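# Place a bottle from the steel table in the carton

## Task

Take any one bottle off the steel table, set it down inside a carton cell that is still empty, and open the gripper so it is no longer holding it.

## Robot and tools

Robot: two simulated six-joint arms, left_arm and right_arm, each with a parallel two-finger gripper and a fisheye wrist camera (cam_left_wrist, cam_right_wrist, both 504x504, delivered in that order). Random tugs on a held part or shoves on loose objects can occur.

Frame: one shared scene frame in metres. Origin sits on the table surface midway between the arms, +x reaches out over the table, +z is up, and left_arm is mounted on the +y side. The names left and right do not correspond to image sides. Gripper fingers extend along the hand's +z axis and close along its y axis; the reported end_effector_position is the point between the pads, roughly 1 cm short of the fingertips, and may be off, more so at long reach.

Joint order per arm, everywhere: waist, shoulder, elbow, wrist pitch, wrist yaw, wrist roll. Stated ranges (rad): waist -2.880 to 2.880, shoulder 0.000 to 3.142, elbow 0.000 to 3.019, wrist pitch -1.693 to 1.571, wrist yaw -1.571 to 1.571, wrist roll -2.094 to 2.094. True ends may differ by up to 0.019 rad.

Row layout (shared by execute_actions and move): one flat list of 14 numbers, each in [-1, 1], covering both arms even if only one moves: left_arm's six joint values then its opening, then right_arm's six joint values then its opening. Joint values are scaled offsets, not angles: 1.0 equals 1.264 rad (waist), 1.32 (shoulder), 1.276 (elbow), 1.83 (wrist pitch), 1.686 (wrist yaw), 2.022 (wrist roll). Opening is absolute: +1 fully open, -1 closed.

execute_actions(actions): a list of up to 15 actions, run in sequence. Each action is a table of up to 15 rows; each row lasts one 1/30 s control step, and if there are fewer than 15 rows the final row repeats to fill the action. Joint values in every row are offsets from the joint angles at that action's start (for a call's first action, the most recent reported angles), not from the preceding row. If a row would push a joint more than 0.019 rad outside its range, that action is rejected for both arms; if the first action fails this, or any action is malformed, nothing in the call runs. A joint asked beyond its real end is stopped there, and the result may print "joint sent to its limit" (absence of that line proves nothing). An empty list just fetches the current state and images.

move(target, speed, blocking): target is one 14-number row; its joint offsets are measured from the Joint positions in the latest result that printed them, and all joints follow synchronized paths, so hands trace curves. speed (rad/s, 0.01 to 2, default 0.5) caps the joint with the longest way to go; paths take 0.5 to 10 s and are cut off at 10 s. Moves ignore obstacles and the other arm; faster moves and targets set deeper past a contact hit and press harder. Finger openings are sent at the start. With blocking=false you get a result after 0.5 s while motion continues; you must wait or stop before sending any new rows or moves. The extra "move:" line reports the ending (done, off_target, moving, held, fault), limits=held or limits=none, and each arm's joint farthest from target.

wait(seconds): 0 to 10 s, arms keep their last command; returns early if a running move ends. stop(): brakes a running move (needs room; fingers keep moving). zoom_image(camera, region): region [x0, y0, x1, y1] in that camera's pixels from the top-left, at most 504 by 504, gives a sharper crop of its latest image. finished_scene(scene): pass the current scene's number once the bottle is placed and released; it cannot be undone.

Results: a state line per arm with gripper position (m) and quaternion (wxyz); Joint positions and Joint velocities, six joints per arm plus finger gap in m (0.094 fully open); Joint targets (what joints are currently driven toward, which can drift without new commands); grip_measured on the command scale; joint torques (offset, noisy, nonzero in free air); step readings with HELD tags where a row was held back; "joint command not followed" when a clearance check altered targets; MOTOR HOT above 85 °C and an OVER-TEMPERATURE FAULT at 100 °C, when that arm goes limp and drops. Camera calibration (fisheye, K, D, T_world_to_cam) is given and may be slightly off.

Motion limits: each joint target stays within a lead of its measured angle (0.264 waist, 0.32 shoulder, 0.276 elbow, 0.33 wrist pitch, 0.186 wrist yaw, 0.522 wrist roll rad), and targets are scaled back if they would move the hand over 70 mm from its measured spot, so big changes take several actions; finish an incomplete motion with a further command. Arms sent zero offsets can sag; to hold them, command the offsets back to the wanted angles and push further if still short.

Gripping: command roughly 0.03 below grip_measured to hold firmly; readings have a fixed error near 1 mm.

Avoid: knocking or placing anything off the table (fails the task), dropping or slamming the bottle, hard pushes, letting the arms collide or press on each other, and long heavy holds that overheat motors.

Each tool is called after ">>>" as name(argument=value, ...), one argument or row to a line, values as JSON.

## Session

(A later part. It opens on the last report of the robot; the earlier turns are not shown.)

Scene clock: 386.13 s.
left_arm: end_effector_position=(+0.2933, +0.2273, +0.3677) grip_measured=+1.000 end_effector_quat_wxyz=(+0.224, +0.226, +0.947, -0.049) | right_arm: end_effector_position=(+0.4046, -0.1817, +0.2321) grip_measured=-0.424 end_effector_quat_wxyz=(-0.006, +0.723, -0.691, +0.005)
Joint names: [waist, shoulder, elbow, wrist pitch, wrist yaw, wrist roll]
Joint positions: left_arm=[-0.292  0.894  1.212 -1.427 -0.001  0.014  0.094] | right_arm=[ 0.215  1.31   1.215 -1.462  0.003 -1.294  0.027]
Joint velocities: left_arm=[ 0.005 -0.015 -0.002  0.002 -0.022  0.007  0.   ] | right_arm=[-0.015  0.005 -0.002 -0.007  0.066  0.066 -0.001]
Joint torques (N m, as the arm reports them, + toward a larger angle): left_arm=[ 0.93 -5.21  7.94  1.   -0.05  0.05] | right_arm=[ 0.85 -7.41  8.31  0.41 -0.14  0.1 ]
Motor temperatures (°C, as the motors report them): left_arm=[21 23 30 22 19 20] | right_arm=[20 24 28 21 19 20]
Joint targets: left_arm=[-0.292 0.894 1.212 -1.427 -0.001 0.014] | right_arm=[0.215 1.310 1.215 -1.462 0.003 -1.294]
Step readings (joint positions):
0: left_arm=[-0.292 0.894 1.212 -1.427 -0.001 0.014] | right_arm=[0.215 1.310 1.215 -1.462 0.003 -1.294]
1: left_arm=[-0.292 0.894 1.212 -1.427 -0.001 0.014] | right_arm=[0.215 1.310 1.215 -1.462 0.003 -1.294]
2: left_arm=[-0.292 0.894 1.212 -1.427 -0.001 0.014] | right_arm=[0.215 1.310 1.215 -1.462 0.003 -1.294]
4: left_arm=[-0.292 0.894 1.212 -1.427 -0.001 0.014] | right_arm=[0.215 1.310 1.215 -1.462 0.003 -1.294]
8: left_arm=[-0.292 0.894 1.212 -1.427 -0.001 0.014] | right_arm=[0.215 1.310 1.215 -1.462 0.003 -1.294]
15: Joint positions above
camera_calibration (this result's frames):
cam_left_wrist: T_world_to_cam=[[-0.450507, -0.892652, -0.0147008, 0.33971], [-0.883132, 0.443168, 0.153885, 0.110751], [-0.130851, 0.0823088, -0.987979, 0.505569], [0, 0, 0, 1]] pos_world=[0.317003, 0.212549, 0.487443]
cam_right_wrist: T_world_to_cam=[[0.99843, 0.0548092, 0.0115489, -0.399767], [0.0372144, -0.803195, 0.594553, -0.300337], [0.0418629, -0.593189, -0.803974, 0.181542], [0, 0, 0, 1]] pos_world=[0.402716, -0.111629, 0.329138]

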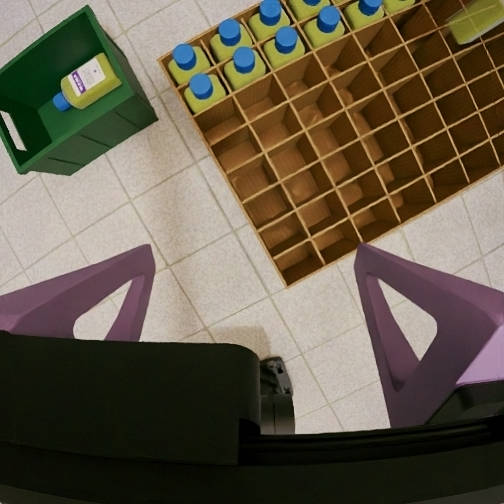

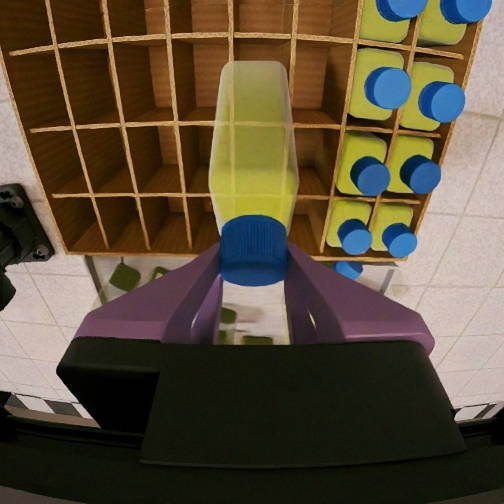

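>>> execute_actions(
  actions=[
    [[0,0,0,0,0,0,1,0,0,0,0,0,0,-0.418]],
  ],
)

Scene clock: 390.40 s.
left_arm: end_effector_position=(+0.2933, +0.2273, +0.3677) grip_measured=+1.000 end_effector_quat_wxyz=(+0.224, +0.226, +0.947, -0.049) | right_arm: end_effector_position=(+0.4046, -0.1817, +0.2321) grip_measured=-0.417 end_effector_quat_wxyz=(-0.006, +0.723, -0.691, +0.005)
Joint names: [waist, shoulder, elbow, wrist pitch, wrist yaw, wrist roll]
Joint positions: left_arm=[-0.292  0.894  1.212 -1.427 -0.001  0.014  0.094] | right_arm=[ 0.215  1.31   1.215 -1.462  0.003 -1.294  0.027]
Joint velocities: left_arm=[-0.005 -0.005 -0.007 -0.002 -0.051 -0.007  0.   ] | right_arm=[ 0.005 -0.015 -0.012  0.002  0.037 -0.007  0.001]
Joint torques (N m, as the arm reports them, + toward a larger angle): left_arm=[ 0.98 -5.21  7.95  0.99 -0.05  0.05] | right_arm=[ 0.92 -7.46  8.32  0.4  -0.12  0.09]
Motor temperatures (°C, as the motors report them): left_arm=[21 23 30 22 19 20] | right_arm=[20 24 28 21 19 20]
Joint targets: left_arm=[-0.292 0.894 1.212 -1.427 -0.001 0.014] | right_arm=[0.215 1.310 1.215 -1.462 0.003 -1.294]
Step readings (joint positions):
0: left_arm=[-0.292 0.894 1.212 -1.427 -0.001 0.014] | right_arm=[0.215 1.310 1.215 -1.462 0.003 -1.294]
1: left_arm=[-0.292 0.894 1.212 -1.427 -0.001 0.014] | right_arm=[0.215 1.310 1.215 -1.462 0.003 -1.294]
2: left_arm=[-0.292 0.894 1.212 -1.427 -0.001 0.014] | right_arm=[0.215 1.310 1.215 -1.462 0.003 -1.294]
4: left_arm=[-0.292 0.894 1.212 -1.427 -0.001 0.014] | right_arm=[0.215 1.310 1.215 -1.462 0.003 -1.294]
8: left_arm=[-0.292 0.894 1.212 -1.427 -0.001 0.014] | right_arm=[0.215 1.310 1.215 -1.462 0.003 -1.294]
15: Joint positions above
camera_calibration (this result's frames):
cam_left_wrist: T_world_to_cam=[[-0.450507, -0.892652, -0.0147008, 0.33971], [-0.883132, 0.443168, 0.153885, 0.110751], [-0.130851, 0.0823088, -0.987979, 0.505569], [0, 0, 0, 1]] pos_world=[0.317003, 0.212549, 0.487443]
cam_right_wrist: T_world_to_cam=[[0.99843, 0.0548092, 0.0115489, -0.399767], [0.0372144, -0.803195, 0.594553, -0.300337], [0.0418629, -0.593189, -0.803974, 0.181542], [0, 0, 0, 1]] pos_world=[0.402716, -0.111629, 0.329138]

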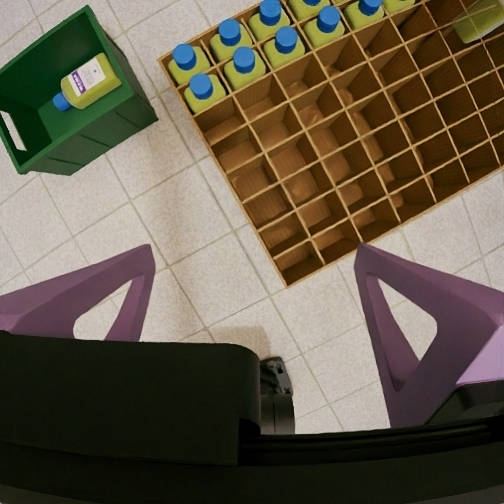

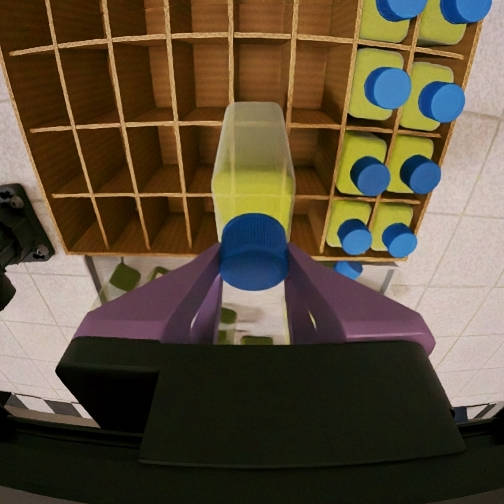

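>>> execute_actions(
  actions=[
    [[0,0,0,0,0,0,1,0,0,0,0,0,0,-0.414],[0,0,0,0,0,0,1,0,0,0,0,0,0,-0.414],[0,0,0,0,0,0,1,0,0,0,0,0,0,-0.414],[0,0,0,0,0,0,1,0,0,0,0,0,0,-0.414],[0,0,0,0,0,0,1,0,0,0,0,0,0,-0.414],[0,0,0,0,0,0,1,0,0,0,0,0,0,-0.414],[0,0,0,0,0,0,1,0,0,0,0,0,0,-0.414],[0,0,0,0,0,0,1,0,0,0,0,0,0,-0.414],[0,0,0,0,0,0,1,0,0,0,0,0,0,-0.414],[0,0,0,0,0,0,1,0,0,0,0,0,0,-0.414],[0,0,0,0,0,0,1,0,0,0,0,0,0,-0.414],[0,0,0,0,0,0,1,0,0,0,0,0,0,-0.414],[0,0,0,0,0,0,1,0,0,0,0,0,0,-0.414],[0,0,0,0,0,0,1,0,0,0,0,0,0,-0.414],[0,0,0,0,0,0,1,0,0,0,0,0,0,-0.5]],
  ],
)

>>> wait(
  seconds=0.3,
)

>>> zoom_image(
  camera="cam_right_wrist",
  region=[130,20,380,270],
)

Scene clock: 403.23 s.
left_arm: end_effector_position=(+0.2933, +0.2273, +0.3677) grip_measured=+1.000 end_effector_quat_wxyz=(+0.224, +0.226, +0.947, -0.049) | right_arm: end_effector_position=(+0.4046, -0.1817, +0.2321) grip_measured=-0.458 end_effector_quat_wxyz=(-0.006, +0.723, -0.691, +0.005)
Joint names: [waist, shoulder, elbow, wrist pitch, wrist yaw, wrist roll]
Joint positions: left_arm=[-0.292  0.894  1.212 -1.427 -0.001  0.014  0.094] | right_arm=[ 0.215  1.31   1.215 -1.462  0.003 -1.294  0.025]
Joint velocities: left_arm=[ 0.005 -0.005  0.012 -0.002 -0.037 -0.051  0.   ] | right_arm=[-0.005 -0.005  0.002 -0.017 -0.037  0.037 -0.03 ]
Joint torques (N m, as the arm reports them, + toward a larger angle): left_arm=[ 0.95 -5.19  7.94  0.99 -0.05  0.05] | right_arm=[ 1.21 -7.43  8.26  0.49 -0.13  0.09]
Motor temperatures (°C, as the motors report them): left_arm=[21 23 30 22 19 20] | right_arm=[20 24 28 21 19 20]
Joint targets: left_arm=[-0.292 0.894 1.212 -1.427 -0.001 0.014] | right_arm=[0.215 1.310 1.215 -1.462 0.003 -1.294]
Step readings (joint positions):
0: left_arm=[-0.292 0.894 1.212 -1.427 -0.001 0.014] | right_arm=[0.215 1.310 1.215 -1.462 0.003 -1.294]
1: left_arm=[-0.292 0.894 1.212 -1.427 -0.001 0.014] | right_arm=[0.215 1.310 1.215 -1.462 0.003 -1.294]
2: left_arm=[-0.292 0.894 1.212 -1.427 -0.001 0.014] | right_arm=[0.215 1.310 1.215 -1.462 0.003 -1.294]
4: left_arm=[-0.292 0.894 1.212 -1.427 -0.001 0.014] | right_arm=[0.215 1.310 1.215 -1.462 0.003 -1.294]
8: left_arm=[-0.292 0.894 1.212 -1.427 -0.001 0.014] | right_arm=[0.215 1.310 1.215 -1.462 0.003 -1.294]
15: Joint positions above
camera_calibration (this result's frames):
cam_left_wrist: T_world_to_cam=[[-0.450507, -0.892652, -0.0147008, 0.33971], [-0.883132, 0.443168, 0.153885, 0.110751], [-0.130851, 0.0823088, -0.987979, 0.505569], [0, 0, 0, 1]] pos_world=[0.317003, 0.212549, 0.487443]
cam_right_wrist: T_world_to_cam=[[0.99843, 0.0548092, 0.0115489, -0.399767], [0.0372144, -0.803195, 0.594553, -0.300337], [0.0418629, -0.593189, -0.803974, 0.181542], [0, 0, 0, 1]] pos_world=[0.402716, -0.111629, 0.329138]

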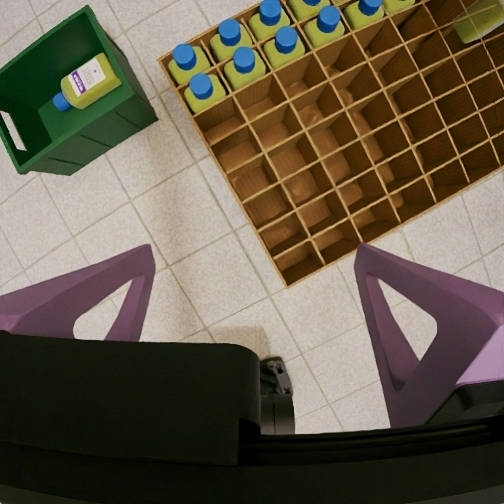

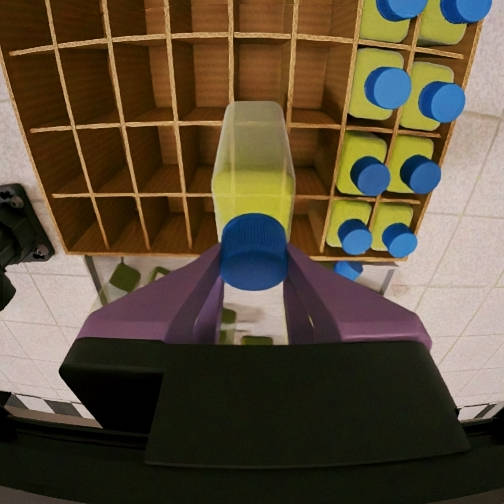

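Scene clock: 403.53 s.
left_arm: end_effector_position=(+0.2933, +0.2273, +0.3677) grip_measured=+1.000 end_effector_quat_wxyz=(+0.224, +0.226, +0.947, -0.049) | right_arm: end_effector_position=(+0.4046, -0.1817, +0.2321) grip_measured=-0.460 end_effector_quat_wxyz=(-0.006, +0.723, -0.691, +0.005)
Joint names: [waist, shoulder, elbow, wrist pitch, wrist yaw, wrist roll]
Joint positions: left_arm=[-0.292  0.894  1.212 -1.427 -0.001  0.014  0.094] | right_arm=[ 0.215  1.31   1.215 -1.462  0.003 -1.294  0.025]
Joint velocities: left_arm=[-0.015 -0.005 -0.017 -0.017 -0.037 -0.022  0.   ] | right_arm=[-0.015 -0.005  0.002 -0.007 -0.037 -0.066 -0.   ]
Joint torques (N m, as the arm reports them, + toward a larger angle): left_arm=[ 0.94 -5.19  7.94  1.   -0.05  0.05] | right_arm=[ 0.54 -7.26  8.35  0.42 -0.13  0.1 ]
Motor temperatures (°C, as the motors report them): left_arm=[21 23 30 22 19 20] | right_arm=[20 24 28 21 19 20]
Joint targets: left_arm=[-0.292 0.894 1.212 -1.427 -0.001 0.014] | right_arm=[0.215 1.310 1.215 -1.462 0.003 -1.294]
wait: 0.30 s; at rest by 0.17 s
camera_calibration (this result's frames):
cam_left_wrist: T_world_to_cam=[[-0.450507, -0.892652, -0.0147008, 0.33971], [-0.883132, 0.443168, 0.153885, 0.110751], [-0.130851, 0.0823088, -0.987979, 0.505569], [0, 0, 0, 1]] pos_world=[0.317003, 0.212549, 0.487443]
cam_right_wrist: T_world_to_cam=[[0.99843, 0.0548092, 0.0115489, -0.399767], [0.0372144, -0.803195, 0.594553, -0.300337], [0.0418629, -0.593189, -0.803974, 0.181542], [0, 0, 0, 1]] pos_world=[0.402716, -0.111629, 0.329138]

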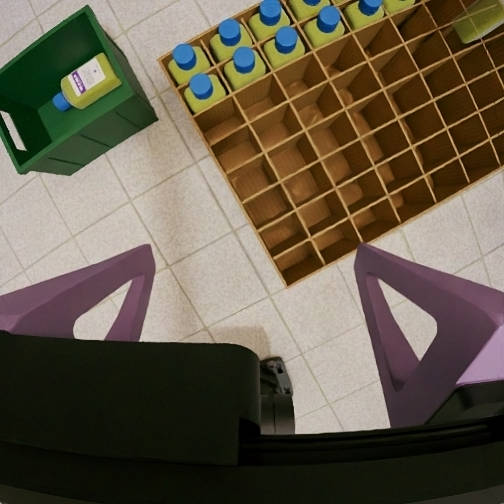

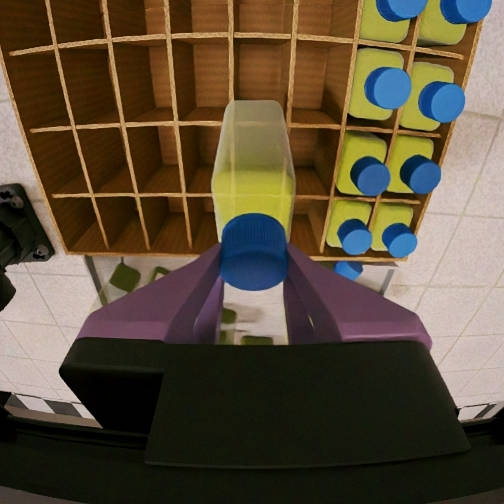

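Region (130, 20, 380, 270) of cam_right_wrist's 504x504 image, scaled by 2.016, with more detail than that image has.

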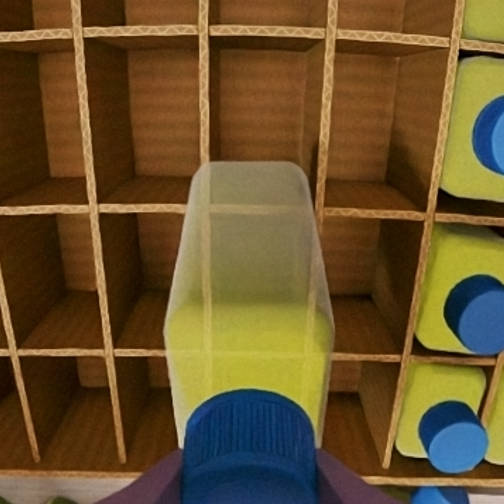

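>>> move(
  target=[0,0,0,0,0,0,1,0.044,0.048,0.005,-0.016,0.103,0.032,-0.5],
  speed=0.3,
)

>>> zoom_image(
  camera="cam_right_wrist",
  region=[130,0,380,250],
)

Scene clock: 477.43 s.
left_arm: end_effector_position=(+0.2933, +0.2273, +0.3677) grip_measured=+1.000 end_effector_quat_wxyz=(+0.224, +0.226, +0.947, -0.049) | right_arm: end_effector_position=(+0.4103, -0.1917, +0.2128) grip_measured=-0.460 end_effector_quat_wxyz=(+0.066, +0.720, -0.688, +0.065)
Joint names: [waist, shoulder, elbow, wrist pitch, wrist yaw, wrist roll]
Joint positions: left_arm=[-0.292  0.894  1.212 -1.427 -0.001  0.014  0.094] | right_arm=[ 0.262  1.372  1.215 -1.48   0.173 -1.241  0.025]
Joint velocities: left_arm=[-0.005  0.015 -0.017  0.007 -0.022 -0.007  0.   ] | right_arm=[ 0.005  0.005 -0.007 -0.007 -0.051 -0.022  0.   ]
Joint torques (N m, as the arm reports them, + toward a larger angle): left_arm=[ 0.94 -5.21  7.93  1.   -0.05  0.05] | right_arm=[ 1.44 -8.    8.62 -0.14  0.17  0.18]
Motor temperatures (°C, as the motors report them): left_arm=[21 23 31 22 19 20] | right_arm=[20 24 28 21 19 20]
Joint targets: left_arm=[-0.292 0.894 1.212 -1.427 -0.001 0.014] | right_arm=[0.270 1.373 1.222 -1.491 0.177 -1.229]
move: done; limits=none; left_arm: farthest joint: the waist, 0.000 radians from its target (0.000 radians at the start); right_arm: farthest joint: the wrist roll, 0.012 radians from its target (0.065 radians at the start)
camera_calibration (this result's frames):
cam_left_wrist: T_world_to_cam=[[-0.450507, -0.892652, -0.0147008, 0.33971], [-0.883132, 0.443168, 0.153885, 0.110751], [-0.130851, 0.0823088, -0.987979, 0.505569], [0, 0, 0, 1]] pos_world=[0.317003, 0.212549, 0.487443]
cam_right_wrist: T_world_to_cam=[[0.998476, 0.0537741, -0.0123702, -0.399839], [0.0456303, -0.678628, 0.733064, -0.306157], [0.0310251, -0.732511, -0.680047, 0.111158], [0, 0, 0, 1]] pos_world=[0.409751, -0.104841, 0.295079]

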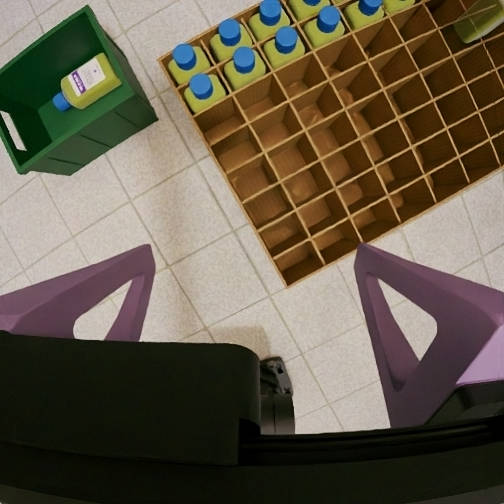

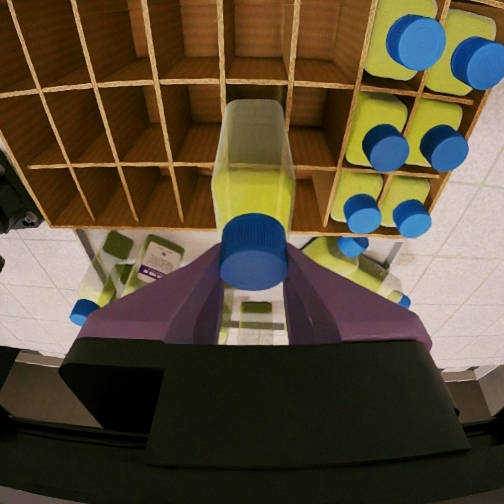

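Region (130, 0, 380, 250) of cam_right_wrist's 504x504 image, scaled by 2.016, with more detail than that image has.

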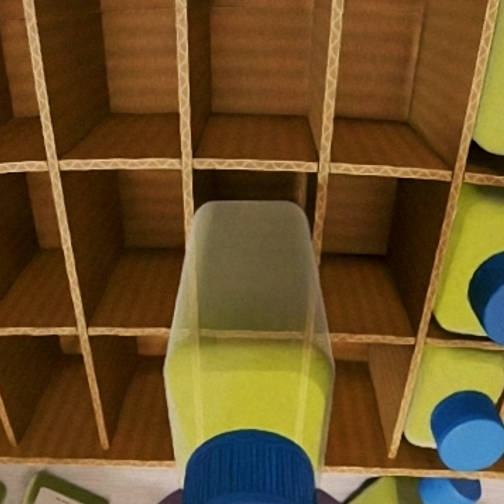

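>>> execute_actions(
  actions=[
    [[0,0,0,0,0,0,1,0.0099,0.004,-0.002,0.008,0,0,-0.5],[0,0,0,0,0,0,1,0.0099,0.0047,-0.004,0.010,0,0,-0.5],[0,0,0,0,0,0,1,0.0099,0.0054,-0.006,0.012,0,0,-0.5],[0,0,0,0,0,0,1,0.0099,0.0061,-0.0086,0.0142,0,0,-0.5],[0,0,0,0,0,0,1,0.0099,0.0068,-0.0112,0.0165,0,0,-0.5],[0,0,0,0,0,0,1,0.0099,0.0075,-0.0138,0.0187,0,0,-0.5],[0,0,0,0,0,0,1,0.0099,0.0082,-0.0164,0.021,0,0,-0.5],[0,0,0,0,0,0,1,0.0099,0.0089,-0.019,0.0232,0,0,-0.5],[0,0,0,0,0,0,1,0.0099,0.0096,-0.0216,0.0254,0,0,-0.5],[0,0,0,0,0,0,1,0.0099,0.0103,-0.0242,0.0277,0,0,-0.5],[0,0,0,0,0,0,1,0.0099,0.011,-0.0268,0.0299,0,0,-0.5],[0,0,0,0,0,0,1,0.0099,0.0117,-0.0294,0.0321,0,0,-0.5],[0,0,0,0,0,0,1,0.0099,0.0125,-0.032,0.0343,0,0,-0.5],[0,0,0,0,0,0,1,0.0099,0.0133,-0.0347,0.0366,0,0,-0.5],[0,0,0,0,0,0,1,0.0099,0.014,-0.0373,0.0388,0,0,-0.5]],
  ],
)

>>> wait(
  seconds=0.4,
)

>>> zoom_image(
  camera="cam_right_wrist",
  region=[130,0,380,250],
)

Scene clock: 522.00 s.
left_arm: end_effector_position=(+0.2933, +0.2273, +0.3677) grip_measured=+1.000 end_effector_quat_wxyz=(+0.224, +0.226, +0.947, -0.049) | right_arm: end_effector_position=(+0.4107, -0.1902, +0.1928) grip_measured=-0.460 end_effector_quat_wxyz=(+0.066, +0.721, -0.687, +0.065)
Joint names: [waist, shoulder, elbow, wrist pitch, wrist yaw, wrist roll]
Joint positions: left_arm=[-0.292  0.894  1.212 -1.427 -0.001  0.014  0.094] | right_arm=[ 0.266  1.384  1.174 -1.427  0.173 -1.241  0.025]
Joint velocities: left_arm=[-0.005 -0.015  0.002 -0.007 -0.007 -0.022  0.   ] | right_arm=[ 0.005  0.034 -0.095  0.129 -0.037  0.051  0.001]
Joint torques (N m, as the arm reports them, + toward a larger angle): left_arm=[ 0.95 -5.22  7.94  1.   -0.05  0.05] | right_arm=[ 1.39 -7.59  8.08  0.5  -0.03  0.09]
Motor temperatures (°C, as the motors report them): left_arm=[21 22 31 22 19 20] | right_arm=[20 24 29 21 19 20]
Joint targets: left_arm=[-0.292 0.894 1.212 -1.427 -0.001 0.014] | right_arm=[0.275 1.391 1.168 -1.409 0.173 -1.241]
Step readings (joint positions):
0: left_arm=[-0.292 0.894 1.212 -1.427 -0.001 0.014] | right_arm=[0.262 1.372 1.215 -1.480 0.173 -1.241]
1: left_arm=[-0.292 0.894 1.212 -1.427 -0.001 0.014] | right_arm=[0.262 1.372 1.215 -1.480 0.173 -1.241]
2: left_arm=[-0.292 0.894 1.212 -1.427 -0.001 0.014] | right_arm=[0.263 1.372 1.214 -1.478 0.173 -1.241]
4: left_arm=[-0.292 0.894 1.212 -1.427 -0.001 0.014] | right_arm=[0.264 1.372 1.211 -1.471 0.173 -1.241]
8: left_arm=[-0.292 0.894 1.212 -1.427 -0.001 0.014] | right_arm=[0.266 1.374 1.198 -1.455 0.173 -1.241]
15: Joint positions above
camera_calibration (this result's frames):
cam_left_wrist: T_world_to_cam=[[-0.450507, -0.892652, -0.0147008, 0.33971], [-0.883132, 0.443168, 0.153885, 0.110751], [-0.130851, 0.0823088, -0.987979, 0.505569], [0, 0, 0, 1]] pos_world=[0.317003, 0.212549, 0.487443]
cam_right_wrist: T_world_to_cam=[[0.998308, 0.0568276, -0.0122999, -0.39993], [0.047654, -0.678485, 0.733067, -0.291285], [0.0333131, -0.732413, -0.680046, 0.0977587], [0, 0, 0, 1]] pos_world=[0.409878, -0.103306, 0.275093]

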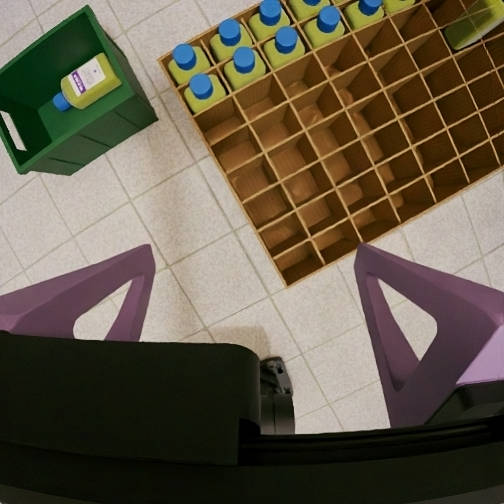

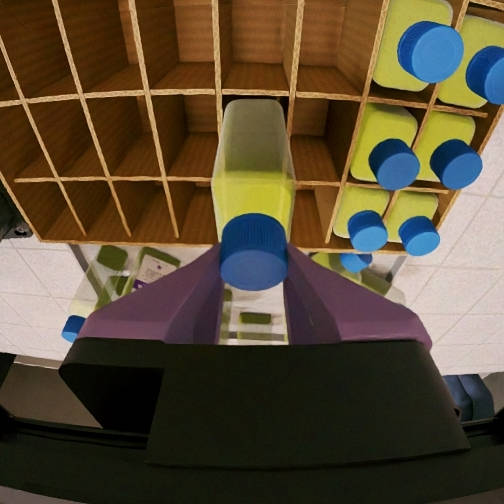

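Scene clock: 522.40 s.
left_arm: end_effector_position=(+0.2933, +0.2273, +0.3677) grip_measured=+1.000 end_effector_quat_wxyz=(+0.224, +0.226, +0.947, -0.049) | right_arm: end_effector_position=(+0.4106, -0.1902, +0.1883) grip_measured=-0.460 end_effector_quat_wxyz=(+0.068, +0.721, -0.686, +0.064)
Joint names: [waist, shoulder, elbow, wrist pitch, wrist yaw, wrist roll]
Joint positions: left_arm=[-0.292  0.894  1.212 -1.427 -0.001  0.014  0.094] | right_arm=[ 0.266  1.389  1.166 -1.419  0.173 -1.241  0.025]
Joint velocities: left_arm=[ 0.005 -0.005  0.002  0.012 -0.022 -0.007  0.   ] | right_arm=[-0.005 -0.005  0.002 -0.007 -0.051 -0.007  0.   ]
Joint torques (N m, as the arm reports them, + toward a larger angle): left_arm=[ 0.93 -5.2   7.94  0.99 -0.05  0.05] | right_arm=[ 1.56 -8.22  8.02  0.62 -0.01  0.1 ]
Motor temperatures (°C, as the motors report them): left_arm=[21 22 31 22 19 20] | right_arm=[20 24 29 21 19 20]
Joint targets: left_arm=[-0.292 0.894 1.212 -1.427 -0.001 0.014] | right_arm=[0.275 1.391 1.167 -1.409 0.173 -1.241]
wait: 0.40 s; at rest by 0.30 s
camera_calibration (this result's frames):
cam_left_wrist: T_world_to_cam=[[-0.450507, -0.892652, -0.0147008, 0.33971], [-0.883132, 0.443168, 0.153885, 0.110751], [-0.130851, 0.0823088, -0.987979, 0.505569], [0, 0, 0, 1]] pos_world=[0.317003, 0.212549, 0.487443]
cam_right_wrist: T_world_to_cam=[[0.998252, 0.0568057, -0.0162876, -0.399109], [0.05052, -0.677363, 0.733912, -0.289153], [0.0306578, -0.733452, -0.679049, 0.0953971], [0, 0, 0, 1]] pos_world=[0.410095, -0.103221, 0.270492]

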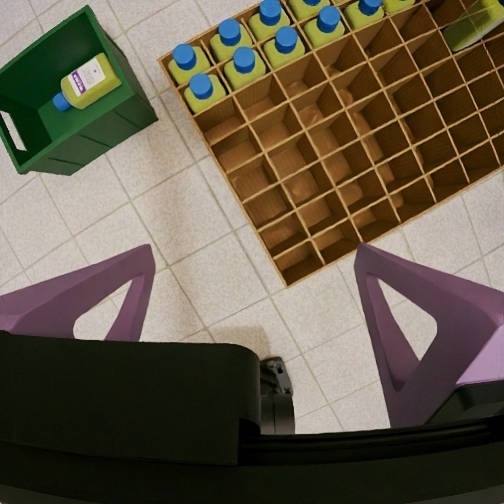

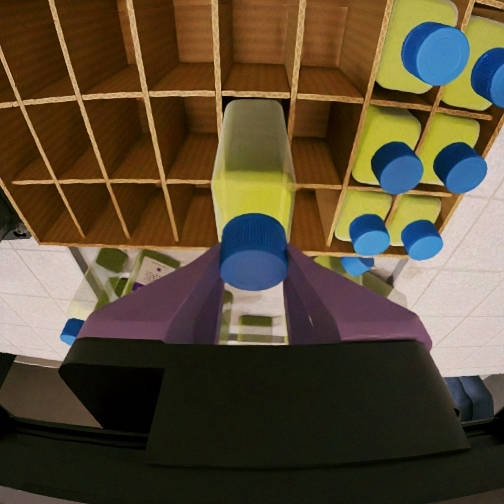

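Region (130, 0, 380, 250) of cam_right_wrist's 504x504 image, scaled by 2.016, with more detail than that image has.

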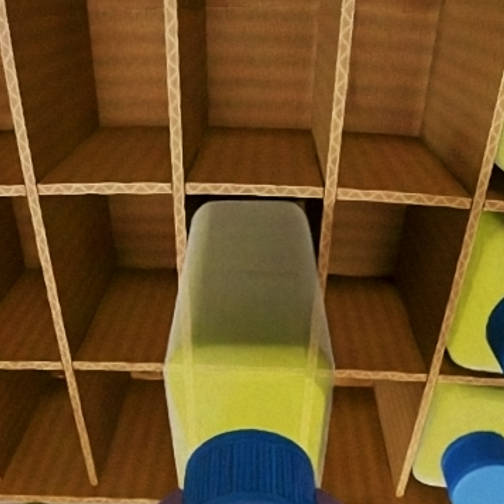

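>>> execute_actions(
  actions=[
    [[0,0,0,0,0,0,1,0.005,0.003,-0.002,0.009,0,0.008,-0.5],[0,0,0,0,0,0,1,0.005,0.004,-0.004,0.012,0,0.010,-0.5],[0,0,0,0,0,0,1,0.005,0.005,-0.007,0.0155,0,0.012,-0.5],[0,0,0,0,0,0,1,0.005,0.006,-0.010,0.0186,0,0.014,-0.5],[0,0,0,0,0,0,1,0.005,0.007,-0.0132,0.0217,0,0.016,-0.5],[0,0,0,0,0,0,1,0.005,0.008,-0.0164,0.0248,0,0.016,-0.5],[0,0,0,0,0,0,1,0.005,0.009,-0.0196,0.0279,0,0.016,-0.5],[0,0,0,0,0,0,1,0.005,0.010,-0.0228,0.031,0,0.016,-0.5],[0,0,0,0,0,0,1,0.005,0.011,-0.026,0.0341,0,0.016,-0.5],[0,0,0,0,0,0,1,0.005,0.012,-0.0292,0.0372,0,0.016,-0.5],[0,0,0,0,0,0,1,0.005,0.013,-0.0324,0.0403,0,0.016,-0.5],[0,0,0,0,0,0,1,0.005,0.014,-0.0356,0.0434,0,0.016,-0.5],[0,0,0,0,0,0,1,0.005,0.015,-0.0388,0.0465,0,0.016,-0.5],[0,0,0,0,0,0,1,0.005,0.016,-0.042,0.0496,0,0.016,-0.5],[0,0,0,0,0,0,1,0.005,0.017,-0.0453,0.0527,0,0.016,-0.5]],
    [[0,0,0,0,0,0,1,0,0.0065,-0.009,0.0135,0,0,-0.5],[0,0,0,0,0,0,1,0,0.0077,-0.012,0.0165,0,0,-0.5],[0,0,0,0,0,0,1,0,0.0089,-0.015,0.0195,0,0,-0.5],[0,0,0,0,0,0,1,0,0.0101,-0.018,0.0225,0,0,-0.5],[0,0,0,0,0,0,1,0,0.0113,-0.021,0.0255,0,0,-0.5],[0,0,0,0,0,0,1,0,0.0125,-0.024,0.0285,0,0,-0.5],[0,0,0,0,0,0,1,0,0.0137,-0.027,0.0315,0,0,-0.5],[0,0,0,0,0,0,1,0,0.0149,-0.030,0.0345,0,0,-0.5],[0,0,0,0,0,0,1,0,0.0161,-0.033,0.0375,0,0,-0.5],[0,0,0,0,0,0,1,0,0.0173,-0.036,0.0405,0,0,-0.5],[0,0,0,0,0,0,1,0,0.0185,-0.039,0.0435,0,0,-0.5],[0,0,0,0,0,0,1,0,0.0197,-0.042,0.0465,0,0,-0.5],[0,0,0,0,0,0,1,0,0.0209,-0.045,0.0495,0,0,-0.5],[0,0,0,0,0,0,1,0,0.0221,-0.048,0.0525,0,0,-0.5],[0,0,0,0,0,0,1,0,0.0233,-0.051,0.0555,0,0,-0.5]],
  ],
)

>>> wait(
  seconds=0.4,
)

Scene clock: 557.53 s.
left_arm: end_effector_position=(+0.2933, +0.2273, +0.3677) grip_measured=+1.000 end_effector_quat_wxyz=(+0.224, +0.226, +0.947, -0.049) | right_arm: end_effector_position=(+0.4114, -0.1899, +0.1347) grip_measured=-0.460 end_effector_quat_wxyz=(+0.063, +0.714, -0.694, +0.067)
Joint names: [waist, shoulder, elbow, wrist pitch, wrist yaw, wrist roll]
Joint positions: left_arm=[-0.292  0.894  1.212 -1.427 -0.001  0.014  0.094] | right_arm=[ 0.266  1.426  1.058 -1.262  0.173 -1.221  0.025]
Joint velocities: left_arm=[-0.015 -0.015 -0.007 -0.007 -0.066 -0.022  0.   ] | right_arm=[-0.024  0.054 -0.09   0.154  0.066  0.037  0.   ]
Joint torques (N m, as the arm reports them, + toward a larger angle): left_arm=[ 0.95 -5.2   7.93  1.   -0.05  0.05] | right_arm=[ 0.85 -8.21  7.7   0.56 -0.02  0.09]
Motor temperatures (°C, as the motors report them): left_arm=[21 22 31 22 19 20] | right_arm=[20 24 28 21 19 20]
Joint targets: left_arm=[-0.292 0.894 1.212 -1.427 -0.001 0.014] | right_arm=[0.266 1.435 1.051 -1.242 0.173 -1.221]
Step readings (joint positions; steps 1 to 15: 1st action; 16 to 30: 2nd action):
0: left_arm=[-0.292 0.894 1.212 -1.427 -0.001 0.014] | right_arm=[0.266 1.389 1.166 -1.419 0.173 -1.241]
1: left_arm=[-0.292 0.894 1.212 -1.427 -0.001 0.014] | right_arm=[0.266 1.389 1.166 -1.418 0.173 -1.240]
2: left_arm=[-0.292 0.894 1.212 -1.427 -0.001 0.014] | right_arm=[0.266 1.389 1.166 -1.415 0.173 -1.239]
4: left_arm=[-0.292 0.894 1.212 -1.427 -0.001 0.014] | right_arm=[0.266 1.389 1.162 -1.405 0.173 -1.234]
8: left_arm=[-0.292 0.894 1.212 -1.427 -0.001 0.014] | right_arm=[0.266 1.391 1.146 -1.384 0.173 -1.226]
15: left_arm=[-0.292 0.894 1.212 -1.427 -0.001 0.014] | right_arm=[0.266 1.404 1.116 -1.344 0.173 -1.221]
16: left_arm=[-0.292 0.894 1.212 -1.427 -0.001 0.014] | right_arm=[0.266 1.406 1.112 -1.338 0.173 -1.221]
17: left_arm=[-0.292 0.894 1.212 -1.427 -0.001 0.014] | right_arm=[0.266 1.408 1.108 -1.333 0.173 -1.221]
19: left_arm=[-0.292 0.894 1.212 -1.427 -0.001 0.014] | right_arm=[0.266 1.410 1.100 -1.323 0.173 -1.221]
23: left_arm=[-0.292 0.894 1.212 -1.427 -0.001 0.014] | right_arm=[0.266 1.416 1.085 -1.301 0.173 -1.221]
30: Joint positions above
camera_calibration (this result's frames):
cam_left_wrist: T_world_to_cam=[[-0.450507, -0.892652, -0.0147008, 0.33971], [-0.883132, 0.443168, 0.153885, 0.110751], [-0.130851, 0.0823088, -0.987979, 0.505569], [0, 0, 0, 1]] pos_world=[0.317003, 0.212549, 0.487443]
cam_right_wrist: T_world_to_cam=[[0.999298, 0.037368, -0.00252039, -0.406707], [0.0273118, -0.681021, 0.731754, -0.240526], [0.0256277, -0.73131, -0.681564, 0.0620126], [0, 0, 0, 1]] pos_world=[0.411401, -0.103255, 0.217247]

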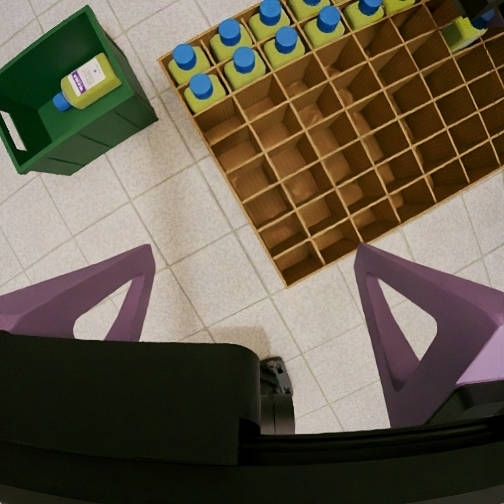

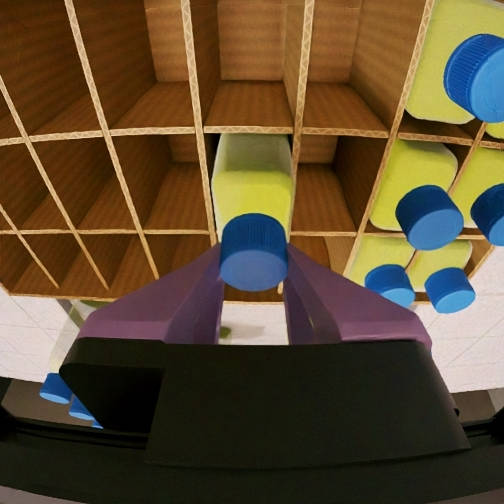

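Scene clock: 557.93 s.
left_arm: end_effector_position=(+0.2933, +0.2273, +0.3677) grip_measured=+1.000 end_effector_quat_wxyz=(+0.224, +0.226, +0.947, -0.049) | right_arm: end_effector_position=(+0.4107, -0.1902, +0.1292) grip_measured=-0.460 end_effector_quat_wxyz=(+0.065, +0.714, -0.694, +0.066)
Joint names: [waist, shoulder, elbow, wrist pitch, wrist yaw, wrist roll]
Joint positions: left_arm=[-0.292  0.894  1.212 -1.427 -0.001  0.014  0.094] | right_arm=[ 0.266  1.434  1.05  -1.252  0.173 -1.221  0.025]
Joint velocities: left_arm=[-0.015 -0.015 -0.002  0.002 -0.066 -0.022  0.   ] | right_arm=[ 0.005 -0.005 -0.007 -0.002 -0.022  0.051 -0.   ]
Joint torques (N m, as the arm reports them, + toward a larger angle): left_arm=[ 0.96 -5.23  7.94  1.   -0.05  0.05] | right_arm=[ 0.75 -8.81  7.77  0.69 -0.01  0.1 ]
Motor temperatures (°C, as the motors report them): left_arm=[21 22 31 22 19 20] | right_arm=[20 24 28 21 19 20]
Joint targets: left_arm=[-0.292 0.894 1.212 -1.427 -0.001 0.014] | right_arm=[0.266 1.435 1.051 -1.242 0.173 -1.221]
wait: 0.40 s; at rest by 0.33 s
camera_calibration (this result's frames):
cam_left_wrist: T_world_to_cam=[[-0.450507, -0.892652, -0.0147008, 0.33971], [-0.883132, 0.443168, 0.153885, 0.110751], [-0.130851, 0.0823088, -0.987979, 0.505569], [0, 0, 0, 1]] pos_world=[0.317003, 0.212549, 0.487443]
cam_right_wrist: T_world_to_cam=[[0.999273, 0.0373581, -0.00756271, -0.405396], [0.0309539, -0.679595, 0.732934, -0.237979], [0.0222415, -0.732635, -0.680258, 0.0590105], [0, 0, 0, 1]] pos_world=[0.411156, -0.103351, 0.211499]

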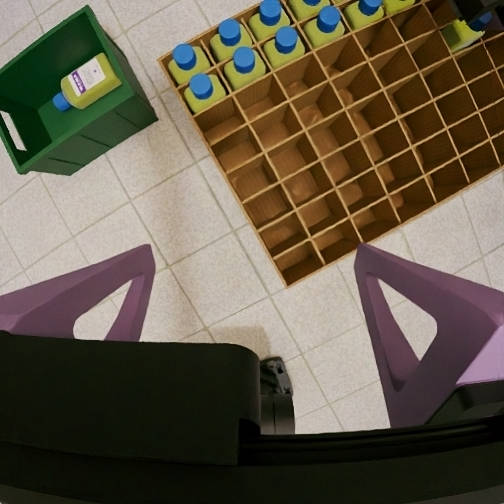

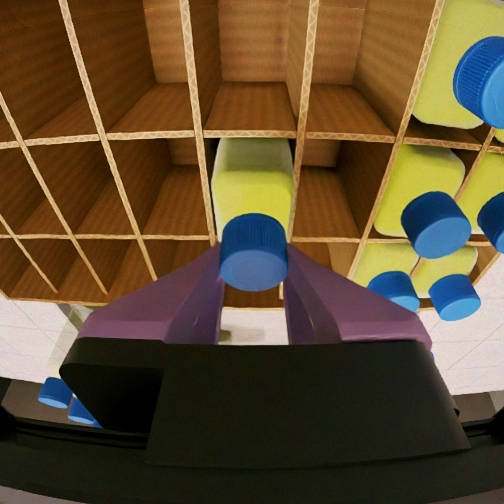

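>>> execute_actions(
  actions=[
    [[0,0,0,0,0,0,1,0,0.002,-0.002,0.006,0,0,-0.5],[0,0,0,0,0,0,1,0,0.003,-0.004,0.008,0,0,-0.5],[0,0,0,0,0,0,1,0,0.004,-0.006,0.010,0,0,-0.5],[0,0,0,0,0,0,1,0,0.005,-0.008,0.012,0,0,-0.5],[0,0,0,0,0,0,1,0,0.006,-0.010,0.014,0,0,-0.5],[0,0,0,0,0,0,1,0,0.007,-0.012,0.016,0,0,-0.5],[0,0,0,0,0,0,1,0,0.008,-0.014,0.018,0,0,-0.5],[0,0,0,0,0,0,1,0,0.009,-0.016,0.020,0,0,-0.5],[0,0,0,0,0,0,1,0,0.010,-0.018,0.022,0,0,-0.5],[0,0,0,0,0,0,1,0,0.011,-0.020,0.024,0,0,-0.5]],
  ],
)

Scene clock: 572.57 s.
left_arm: end_effector_position=(+0.2933, +0.2273, +0.3677) grip_measured=+1.000 end_effector_quat_wxyz=(+0.224, +0.226, +0.947, -0.049) | right_arm: end_effector_position=(+0.4086, -0.1910, +0.1156) grip_measured=-0.460 end_effector_quat_wxyz=(+0.067, +0.714, -0.694, +0.064)
Joint names: [waist, shoulder, elbow, wrist pitch, wrist yaw, wrist roll]
Joint positions: left_arm=[-0.292  0.894  1.212 -1.427 -0.001  0.014  0.094] | right_arm=[ 0.266  1.446  1.024 -1.219  0.173 -1.221  0.025]
Joint velocities: left_arm=[-0.005  0.005  0.002 -0.027  0.022  0.007  0.   ] | right_arm=[-0.005  0.024  0.012  0.002 -0.066 -0.037 -0.001]
Joint torques (N m, as the arm reports them, + toward a larger angle): left_arm=[ 0.93 -5.18  7.94  1.   -0.05  0.05] | right_arm=[ 0.8  -8.68  7.54  0.69 -0.01  0.1 ]
Motor temperatures (°C, as the motors report them): left_arm=[21 22 31 22 19 20] | right_arm=[20 24 28 21 19 20]
Joint targets: left_arm=[-0.292 0.894 1.212 -1.427 -0.001 0.014] | right_arm=[0.266 1.448 1.024 -1.208 0.173 -1.221]
Step readings (joint positions):
0: left_arm=[-0.292 0.894 1.212 -1.427 -0.001 0.014] | right_arm=[0.266 1.434 1.050 -1.252 0.173 -1.221]
1: left_arm=[-0.292 0.894 1.212 -1.427 -0.001 0.014] | right_arm=[0.266 1.434 1.050 -1.252 0.173 -1.221]
2: left_arm=[-0.292 0.894 1.212 -1.427 -0.001 0.014] | right_arm=[0.266 1.434 1.049 -1.251 0.173 -1.221]
4: left_arm=[-0.292 0.894 1.212 -1.427 -0.001 0.014] | right_arm=[0.266 1.434 1.046 -1.246 0.173 -1.221]
8: left_arm=[-0.292 0.894 1.212 -1.427 -0.001 0.014] | right_arm=[0.266 1.435 1.036 -1.232 0.173 -1.221]
15: Joint positions above
camera_calibration (this result's frames):
cam_left_wrist: T_world_to_cam=[[-0.450507, -0.892652, -0.0147008, 0.33971], [-0.883132, 0.443168, 0.153885, 0.110751], [-0.130851, 0.0823088, -0.987979, 0.505569], [0, 0, 0, 1]] pos_world=[0.317003, 0.212549, 0.487443]
cam_right_wrist: T_world_to_cam=[[0.999228, 0.0373402, -0.0122447, -0.402841], [0.034341, -0.678269, 0.73401, -0.229798], [0.0191029, -0.733864, -0.679028, 0.0501573], [0, 0, 0, 1]] pos_world=[0.409463, -0.104014, 0.1978]

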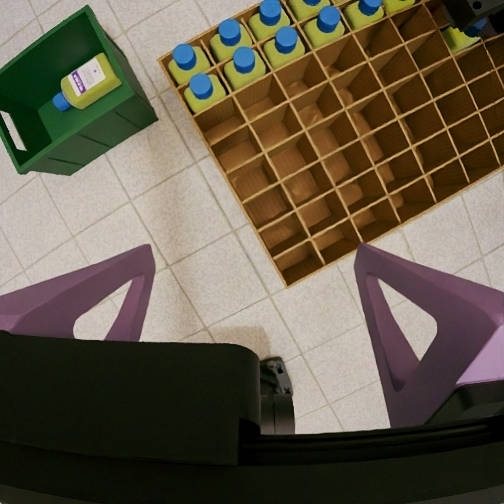

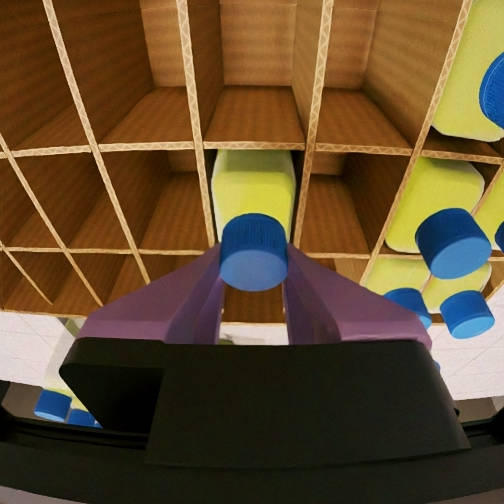

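>>> execute_actions(
  actions=[
    [[0,0,0,0,0,0,1,0,0.003,-0.002,0.008,0,0,-0.5],[0,0,0,0,0,0,1,0,0.004,-0.003,0.010,0,0,-0.5],[0,0,0,0,0,0,1,0,0.005,-0.004,0.011,0,0,-0.5],[0,0,0,0,0,0,1,0,0.006,-0.005,0.012,0,0,-0.5],[0,0,0,0,0,0,1,0,0.006,-0.006,0.014,0,0,-0.5],[0,0,0,0,0,0,1,0,0.007,-0.007,0.015,0,0,-0.5]],
    [[0,0,0,0,0,0,1,0,0,0,0,0,0,-0.44],[0,0,0,0,0,0,1,0,0,0,0,0,0,-0.42],[0,0,0,0,0,0,1,0,0,0,0,0,0,-0.41],[0,0,0,0,0,0,1,0,0,0,0,0,0,-0.40],[0,0,0,0,0,0,1,0,0,0,0,0,0,-0.39],[0,0,0,0,0,0,1,0,0,0,0,0,0,-0.35],[0,0,0,0,0,0,1,0,0,0,0,0,0,-0.3],[0,0,0,0,0,0,1,0,0,0,0,0,0,-0.2],[0,0,0,0,0,0,1,0,0,0,0,0,0,-0.1],[0,0,0,0,0,0,1,0,0,0,0,0,0,0.0]],
  ],
)

>>> move(
  target=[0,0,0,0,0,0,1,0,-0.12,0.03,-0.03,0,0,0.0],
  speed=0.4,
)

Scene clock: 584.67 s.
left_arm: end_effector_position=(+0.2933, +0.2273, +0.3677) grip_measured=+1.000 end_effector_quat_wxyz=(+0.224, +0.226, +0.947, -0.049) | right_arm: end_effector_position=(+0.4095, -0.1906, +0.1111) grip_measured=-0.002 end_effector_quat_wxyz=(+0.065, +0.714, -0.694, +0.065)
Joint names: [waist, shoulder, elbow, wrist pitch, wrist yaw, wrist roll]
Joint positions: left_arm=[-0.292  0.894  1.212 -1.427 -0.001  0.014  0.094] | right_arm=[ 0.266  1.45   1.016 -1.201  0.173 -1.221  0.047]
Joint velocities: left_arm=[-0.005 -0.005 -0.007 -0.012 -0.022  0.051  0.   ] | right_arm=[ 0.005 -0.005 -0.027  0.017 -0.081  0.007 -0.   ]
Joint torques (N m, as the arm reports them, + toward a larger angle): left_arm=[ 0.95 -5.23  7.94  1.   -0.05  0.05] | right_arm=[ 0.66 -8.44  7.59  0.27 -0.01  0.1 ]
Motor temperatures (°C, as the motors report them): left_arm=[21 22 31 22 19 20] | right_arm=[20 24 28 21 19 20]
Joint targets: left_arm=[-0.292 0.894 1.212 -1.427 -0.001 0.014] | right_arm=[0.266 1.450 1.016 -1.201 0.173 -1.221]
Step readings (joint positions; steps 1 to 15: 1st action; 16 to 30: 2nd action):
0: left_arm=[-0.292 0.894 1.212 -1.427 -0.001 0.014] | right_arm=[0.266 1.446 1.024 -1.218 0.173 -1.221]
1: left_arm=[-0.292 0.894 1.212 -1.427 -0.001 0.014] | right_arm=[0.266 1.446 1.024 -1.217 0.173 -1.221]
2: left_arm=[-0.292 0.894 1.212 -1.427 -0.001 0.014] | right_arm=[0.266 1.446 1.024 -1.216 0.173 -1.221]
4: left_arm=[-0.292 0.894 1.212 -1.427 -0.001 0.014] | right_arm=[0.266 1.446 1.023 -1.211 0.173 -1.221]
8: left_arm=[-0.292 0.894 1.212 -1.427 -0.001 0.014] | right_arm=[0.266 1.448 1.017 -1.203 0.173 -1.221]
15: left_arm=[-0.292 0.894 1.212 -1.427 -0.001 0.014] | right_arm=[0.266 1.450 1.016 -1.201 0.173 -1.221]
16: left_arm=[-0.292 0.894 1.212 -1.427 -0.001 0.014] | right_arm=[0.266 1.450 1.016 -1.201 0.173 -1.221]
17: left_arm=[-0.292 0.894 1.212 -1.427 -0.001 0.014] | right_arm=[0.266 1.450 1.016 -1.201 0.173 -1.221]
19: left_arm=[-0.292 0.894 1.212 -1.427 -0.001 0.014] | right_arm=[0.266 1.450 1.016 -1.201 0.173 -1.221]
23: left_arm=[-0.292 0.894 1.212 -1.427 -0.001 0.014] | right_arm=[0.266 1.450 1.016 -1.201 0.173 -1.221]
30: Joint positions above
camera_calibration (this result's frames):
cam_left_wrist: T_world_to_cam=[[-0.450507, -0.892652, -0.0147008, 0.33971], [-0.883132, 0.443168, 0.153885, 0.110751], [-0.130851, 0.0823088, -0.987979, 0.505569], [0, 0, 0, 1]] pos_world=[0.317003, 0.212549, 0.487443]
cam_right_wrist: T_world_to_cam=[[0.999273, 0.037336, -0.00768815, -0.404312], [0.0310387, -0.679856, 0.732689, -0.225001], [0.0221288, -0.732395, -0.680521, 0.0465499], [0, 0, 0, 1]] pos_world=[0.409971, -0.10378, 0.193426]

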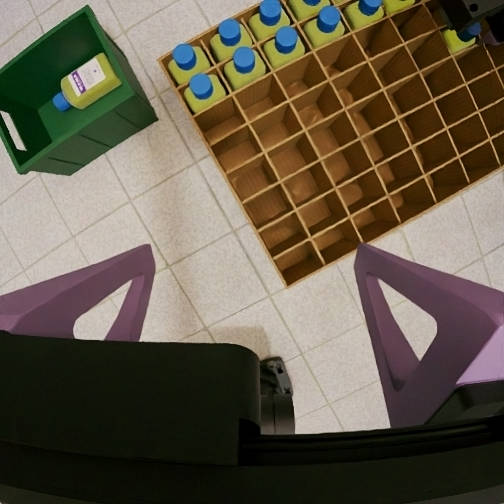

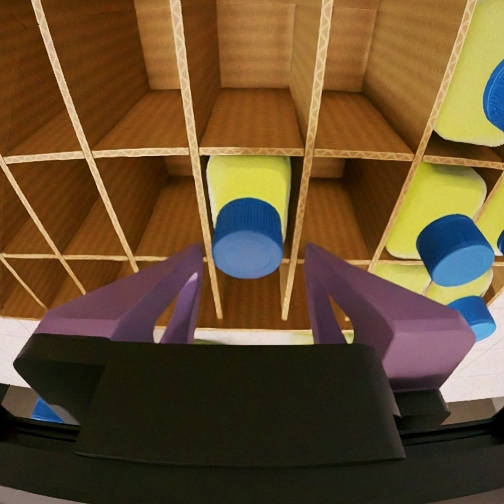

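Scene clock: 585.57 s.
left_arm: end_effector_position=(+0.2933, +0.2273, +0.3677) grip_measured=+1.000 end_effector_quat_wxyz=(+0.224, +0.226, +0.947, -0.049) | right_arm: end_effector_position=(+0.3976, -0.1953, +0.1695) grip_measured=-0.002 end_effector_quat_wxyz=(-0.010, -0.711, +0.698, -0.090)
Joint names: [waist, shoulder, elbow, wrist pitch, wrist yaw, wrist roll]
Joint positions: left_arm=[-0.292  0.894  1.212 -1.427 -0.001  0.014  0.094] | right_arm=[ 0.266  1.282  1.016 -1.247  0.173 -1.221  0.047]
Joint velocities: left_arm=[ 0.005  0.005 -0.017 -0.012  0.022 -0.007  0.   ] | right_arm=[-0.015 -0.015  0.007 -0.017 -0.037 -0.037  0.001]
Joint torques (N m, as the arm reports them, + toward a larger angle): left_arm=[ 0.94 -5.18  7.94  1.01 -0.05  0.05] | right_arm=[ 0.8  -6.13 11.11  0.11 -0.01  0.11]
Motor temperatures (°C, as the motors report them): left_arm=[21 22 31 22 19 20] | right_arm=[20 24 28 21 19 20]
Joint targets: left_arm=[-0.292 0.894 1.212 -1.427 -0.001 0.014] | right_arm=[0.266 1.292 1.054 -1.256 0.173 -1.221]
move: off_target (right_arm); limits=none; left_arm: farthest joint: the waist, 0.000 radians from its target (0.000 radians at the start); right_arm: farthest joint: the elbow, 0.039 radians from its target (0.039 radians at the start)
camera_calibration (this result's frames):
cam_left_wrist: T_world_to_cam=[[-0.450507, -0.892652, -0.0147008, 0.33971], [-0.883132, 0.443168, 0.153885, 0.110751], [-0.130851, 0.0823088, -0.987979, 0.505569], [0, 0, 0, 1]] pos_world=[0.317003, 0.212549, 0.487443]
cam_right_wrist: T_world_to_cam=[[0.993565, 0.0351011, 0.107691, -0.409484], [-0.050772, -0.711885, 0.700459, -0.238862], [0.101251, -0.701419, -0.705521, 0.0619626], [0, 0, 0, 1]] pos_world=[0.388447, -0.112207, 0.255126]

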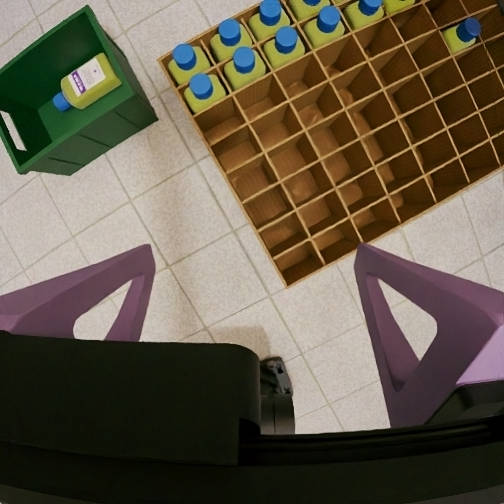

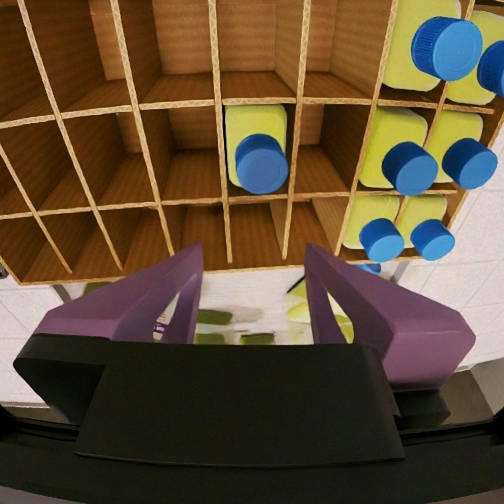

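The bottle is seated in the cell.

>>> finished_scene(
  scene=1,
)

The scene is finished: the task was done.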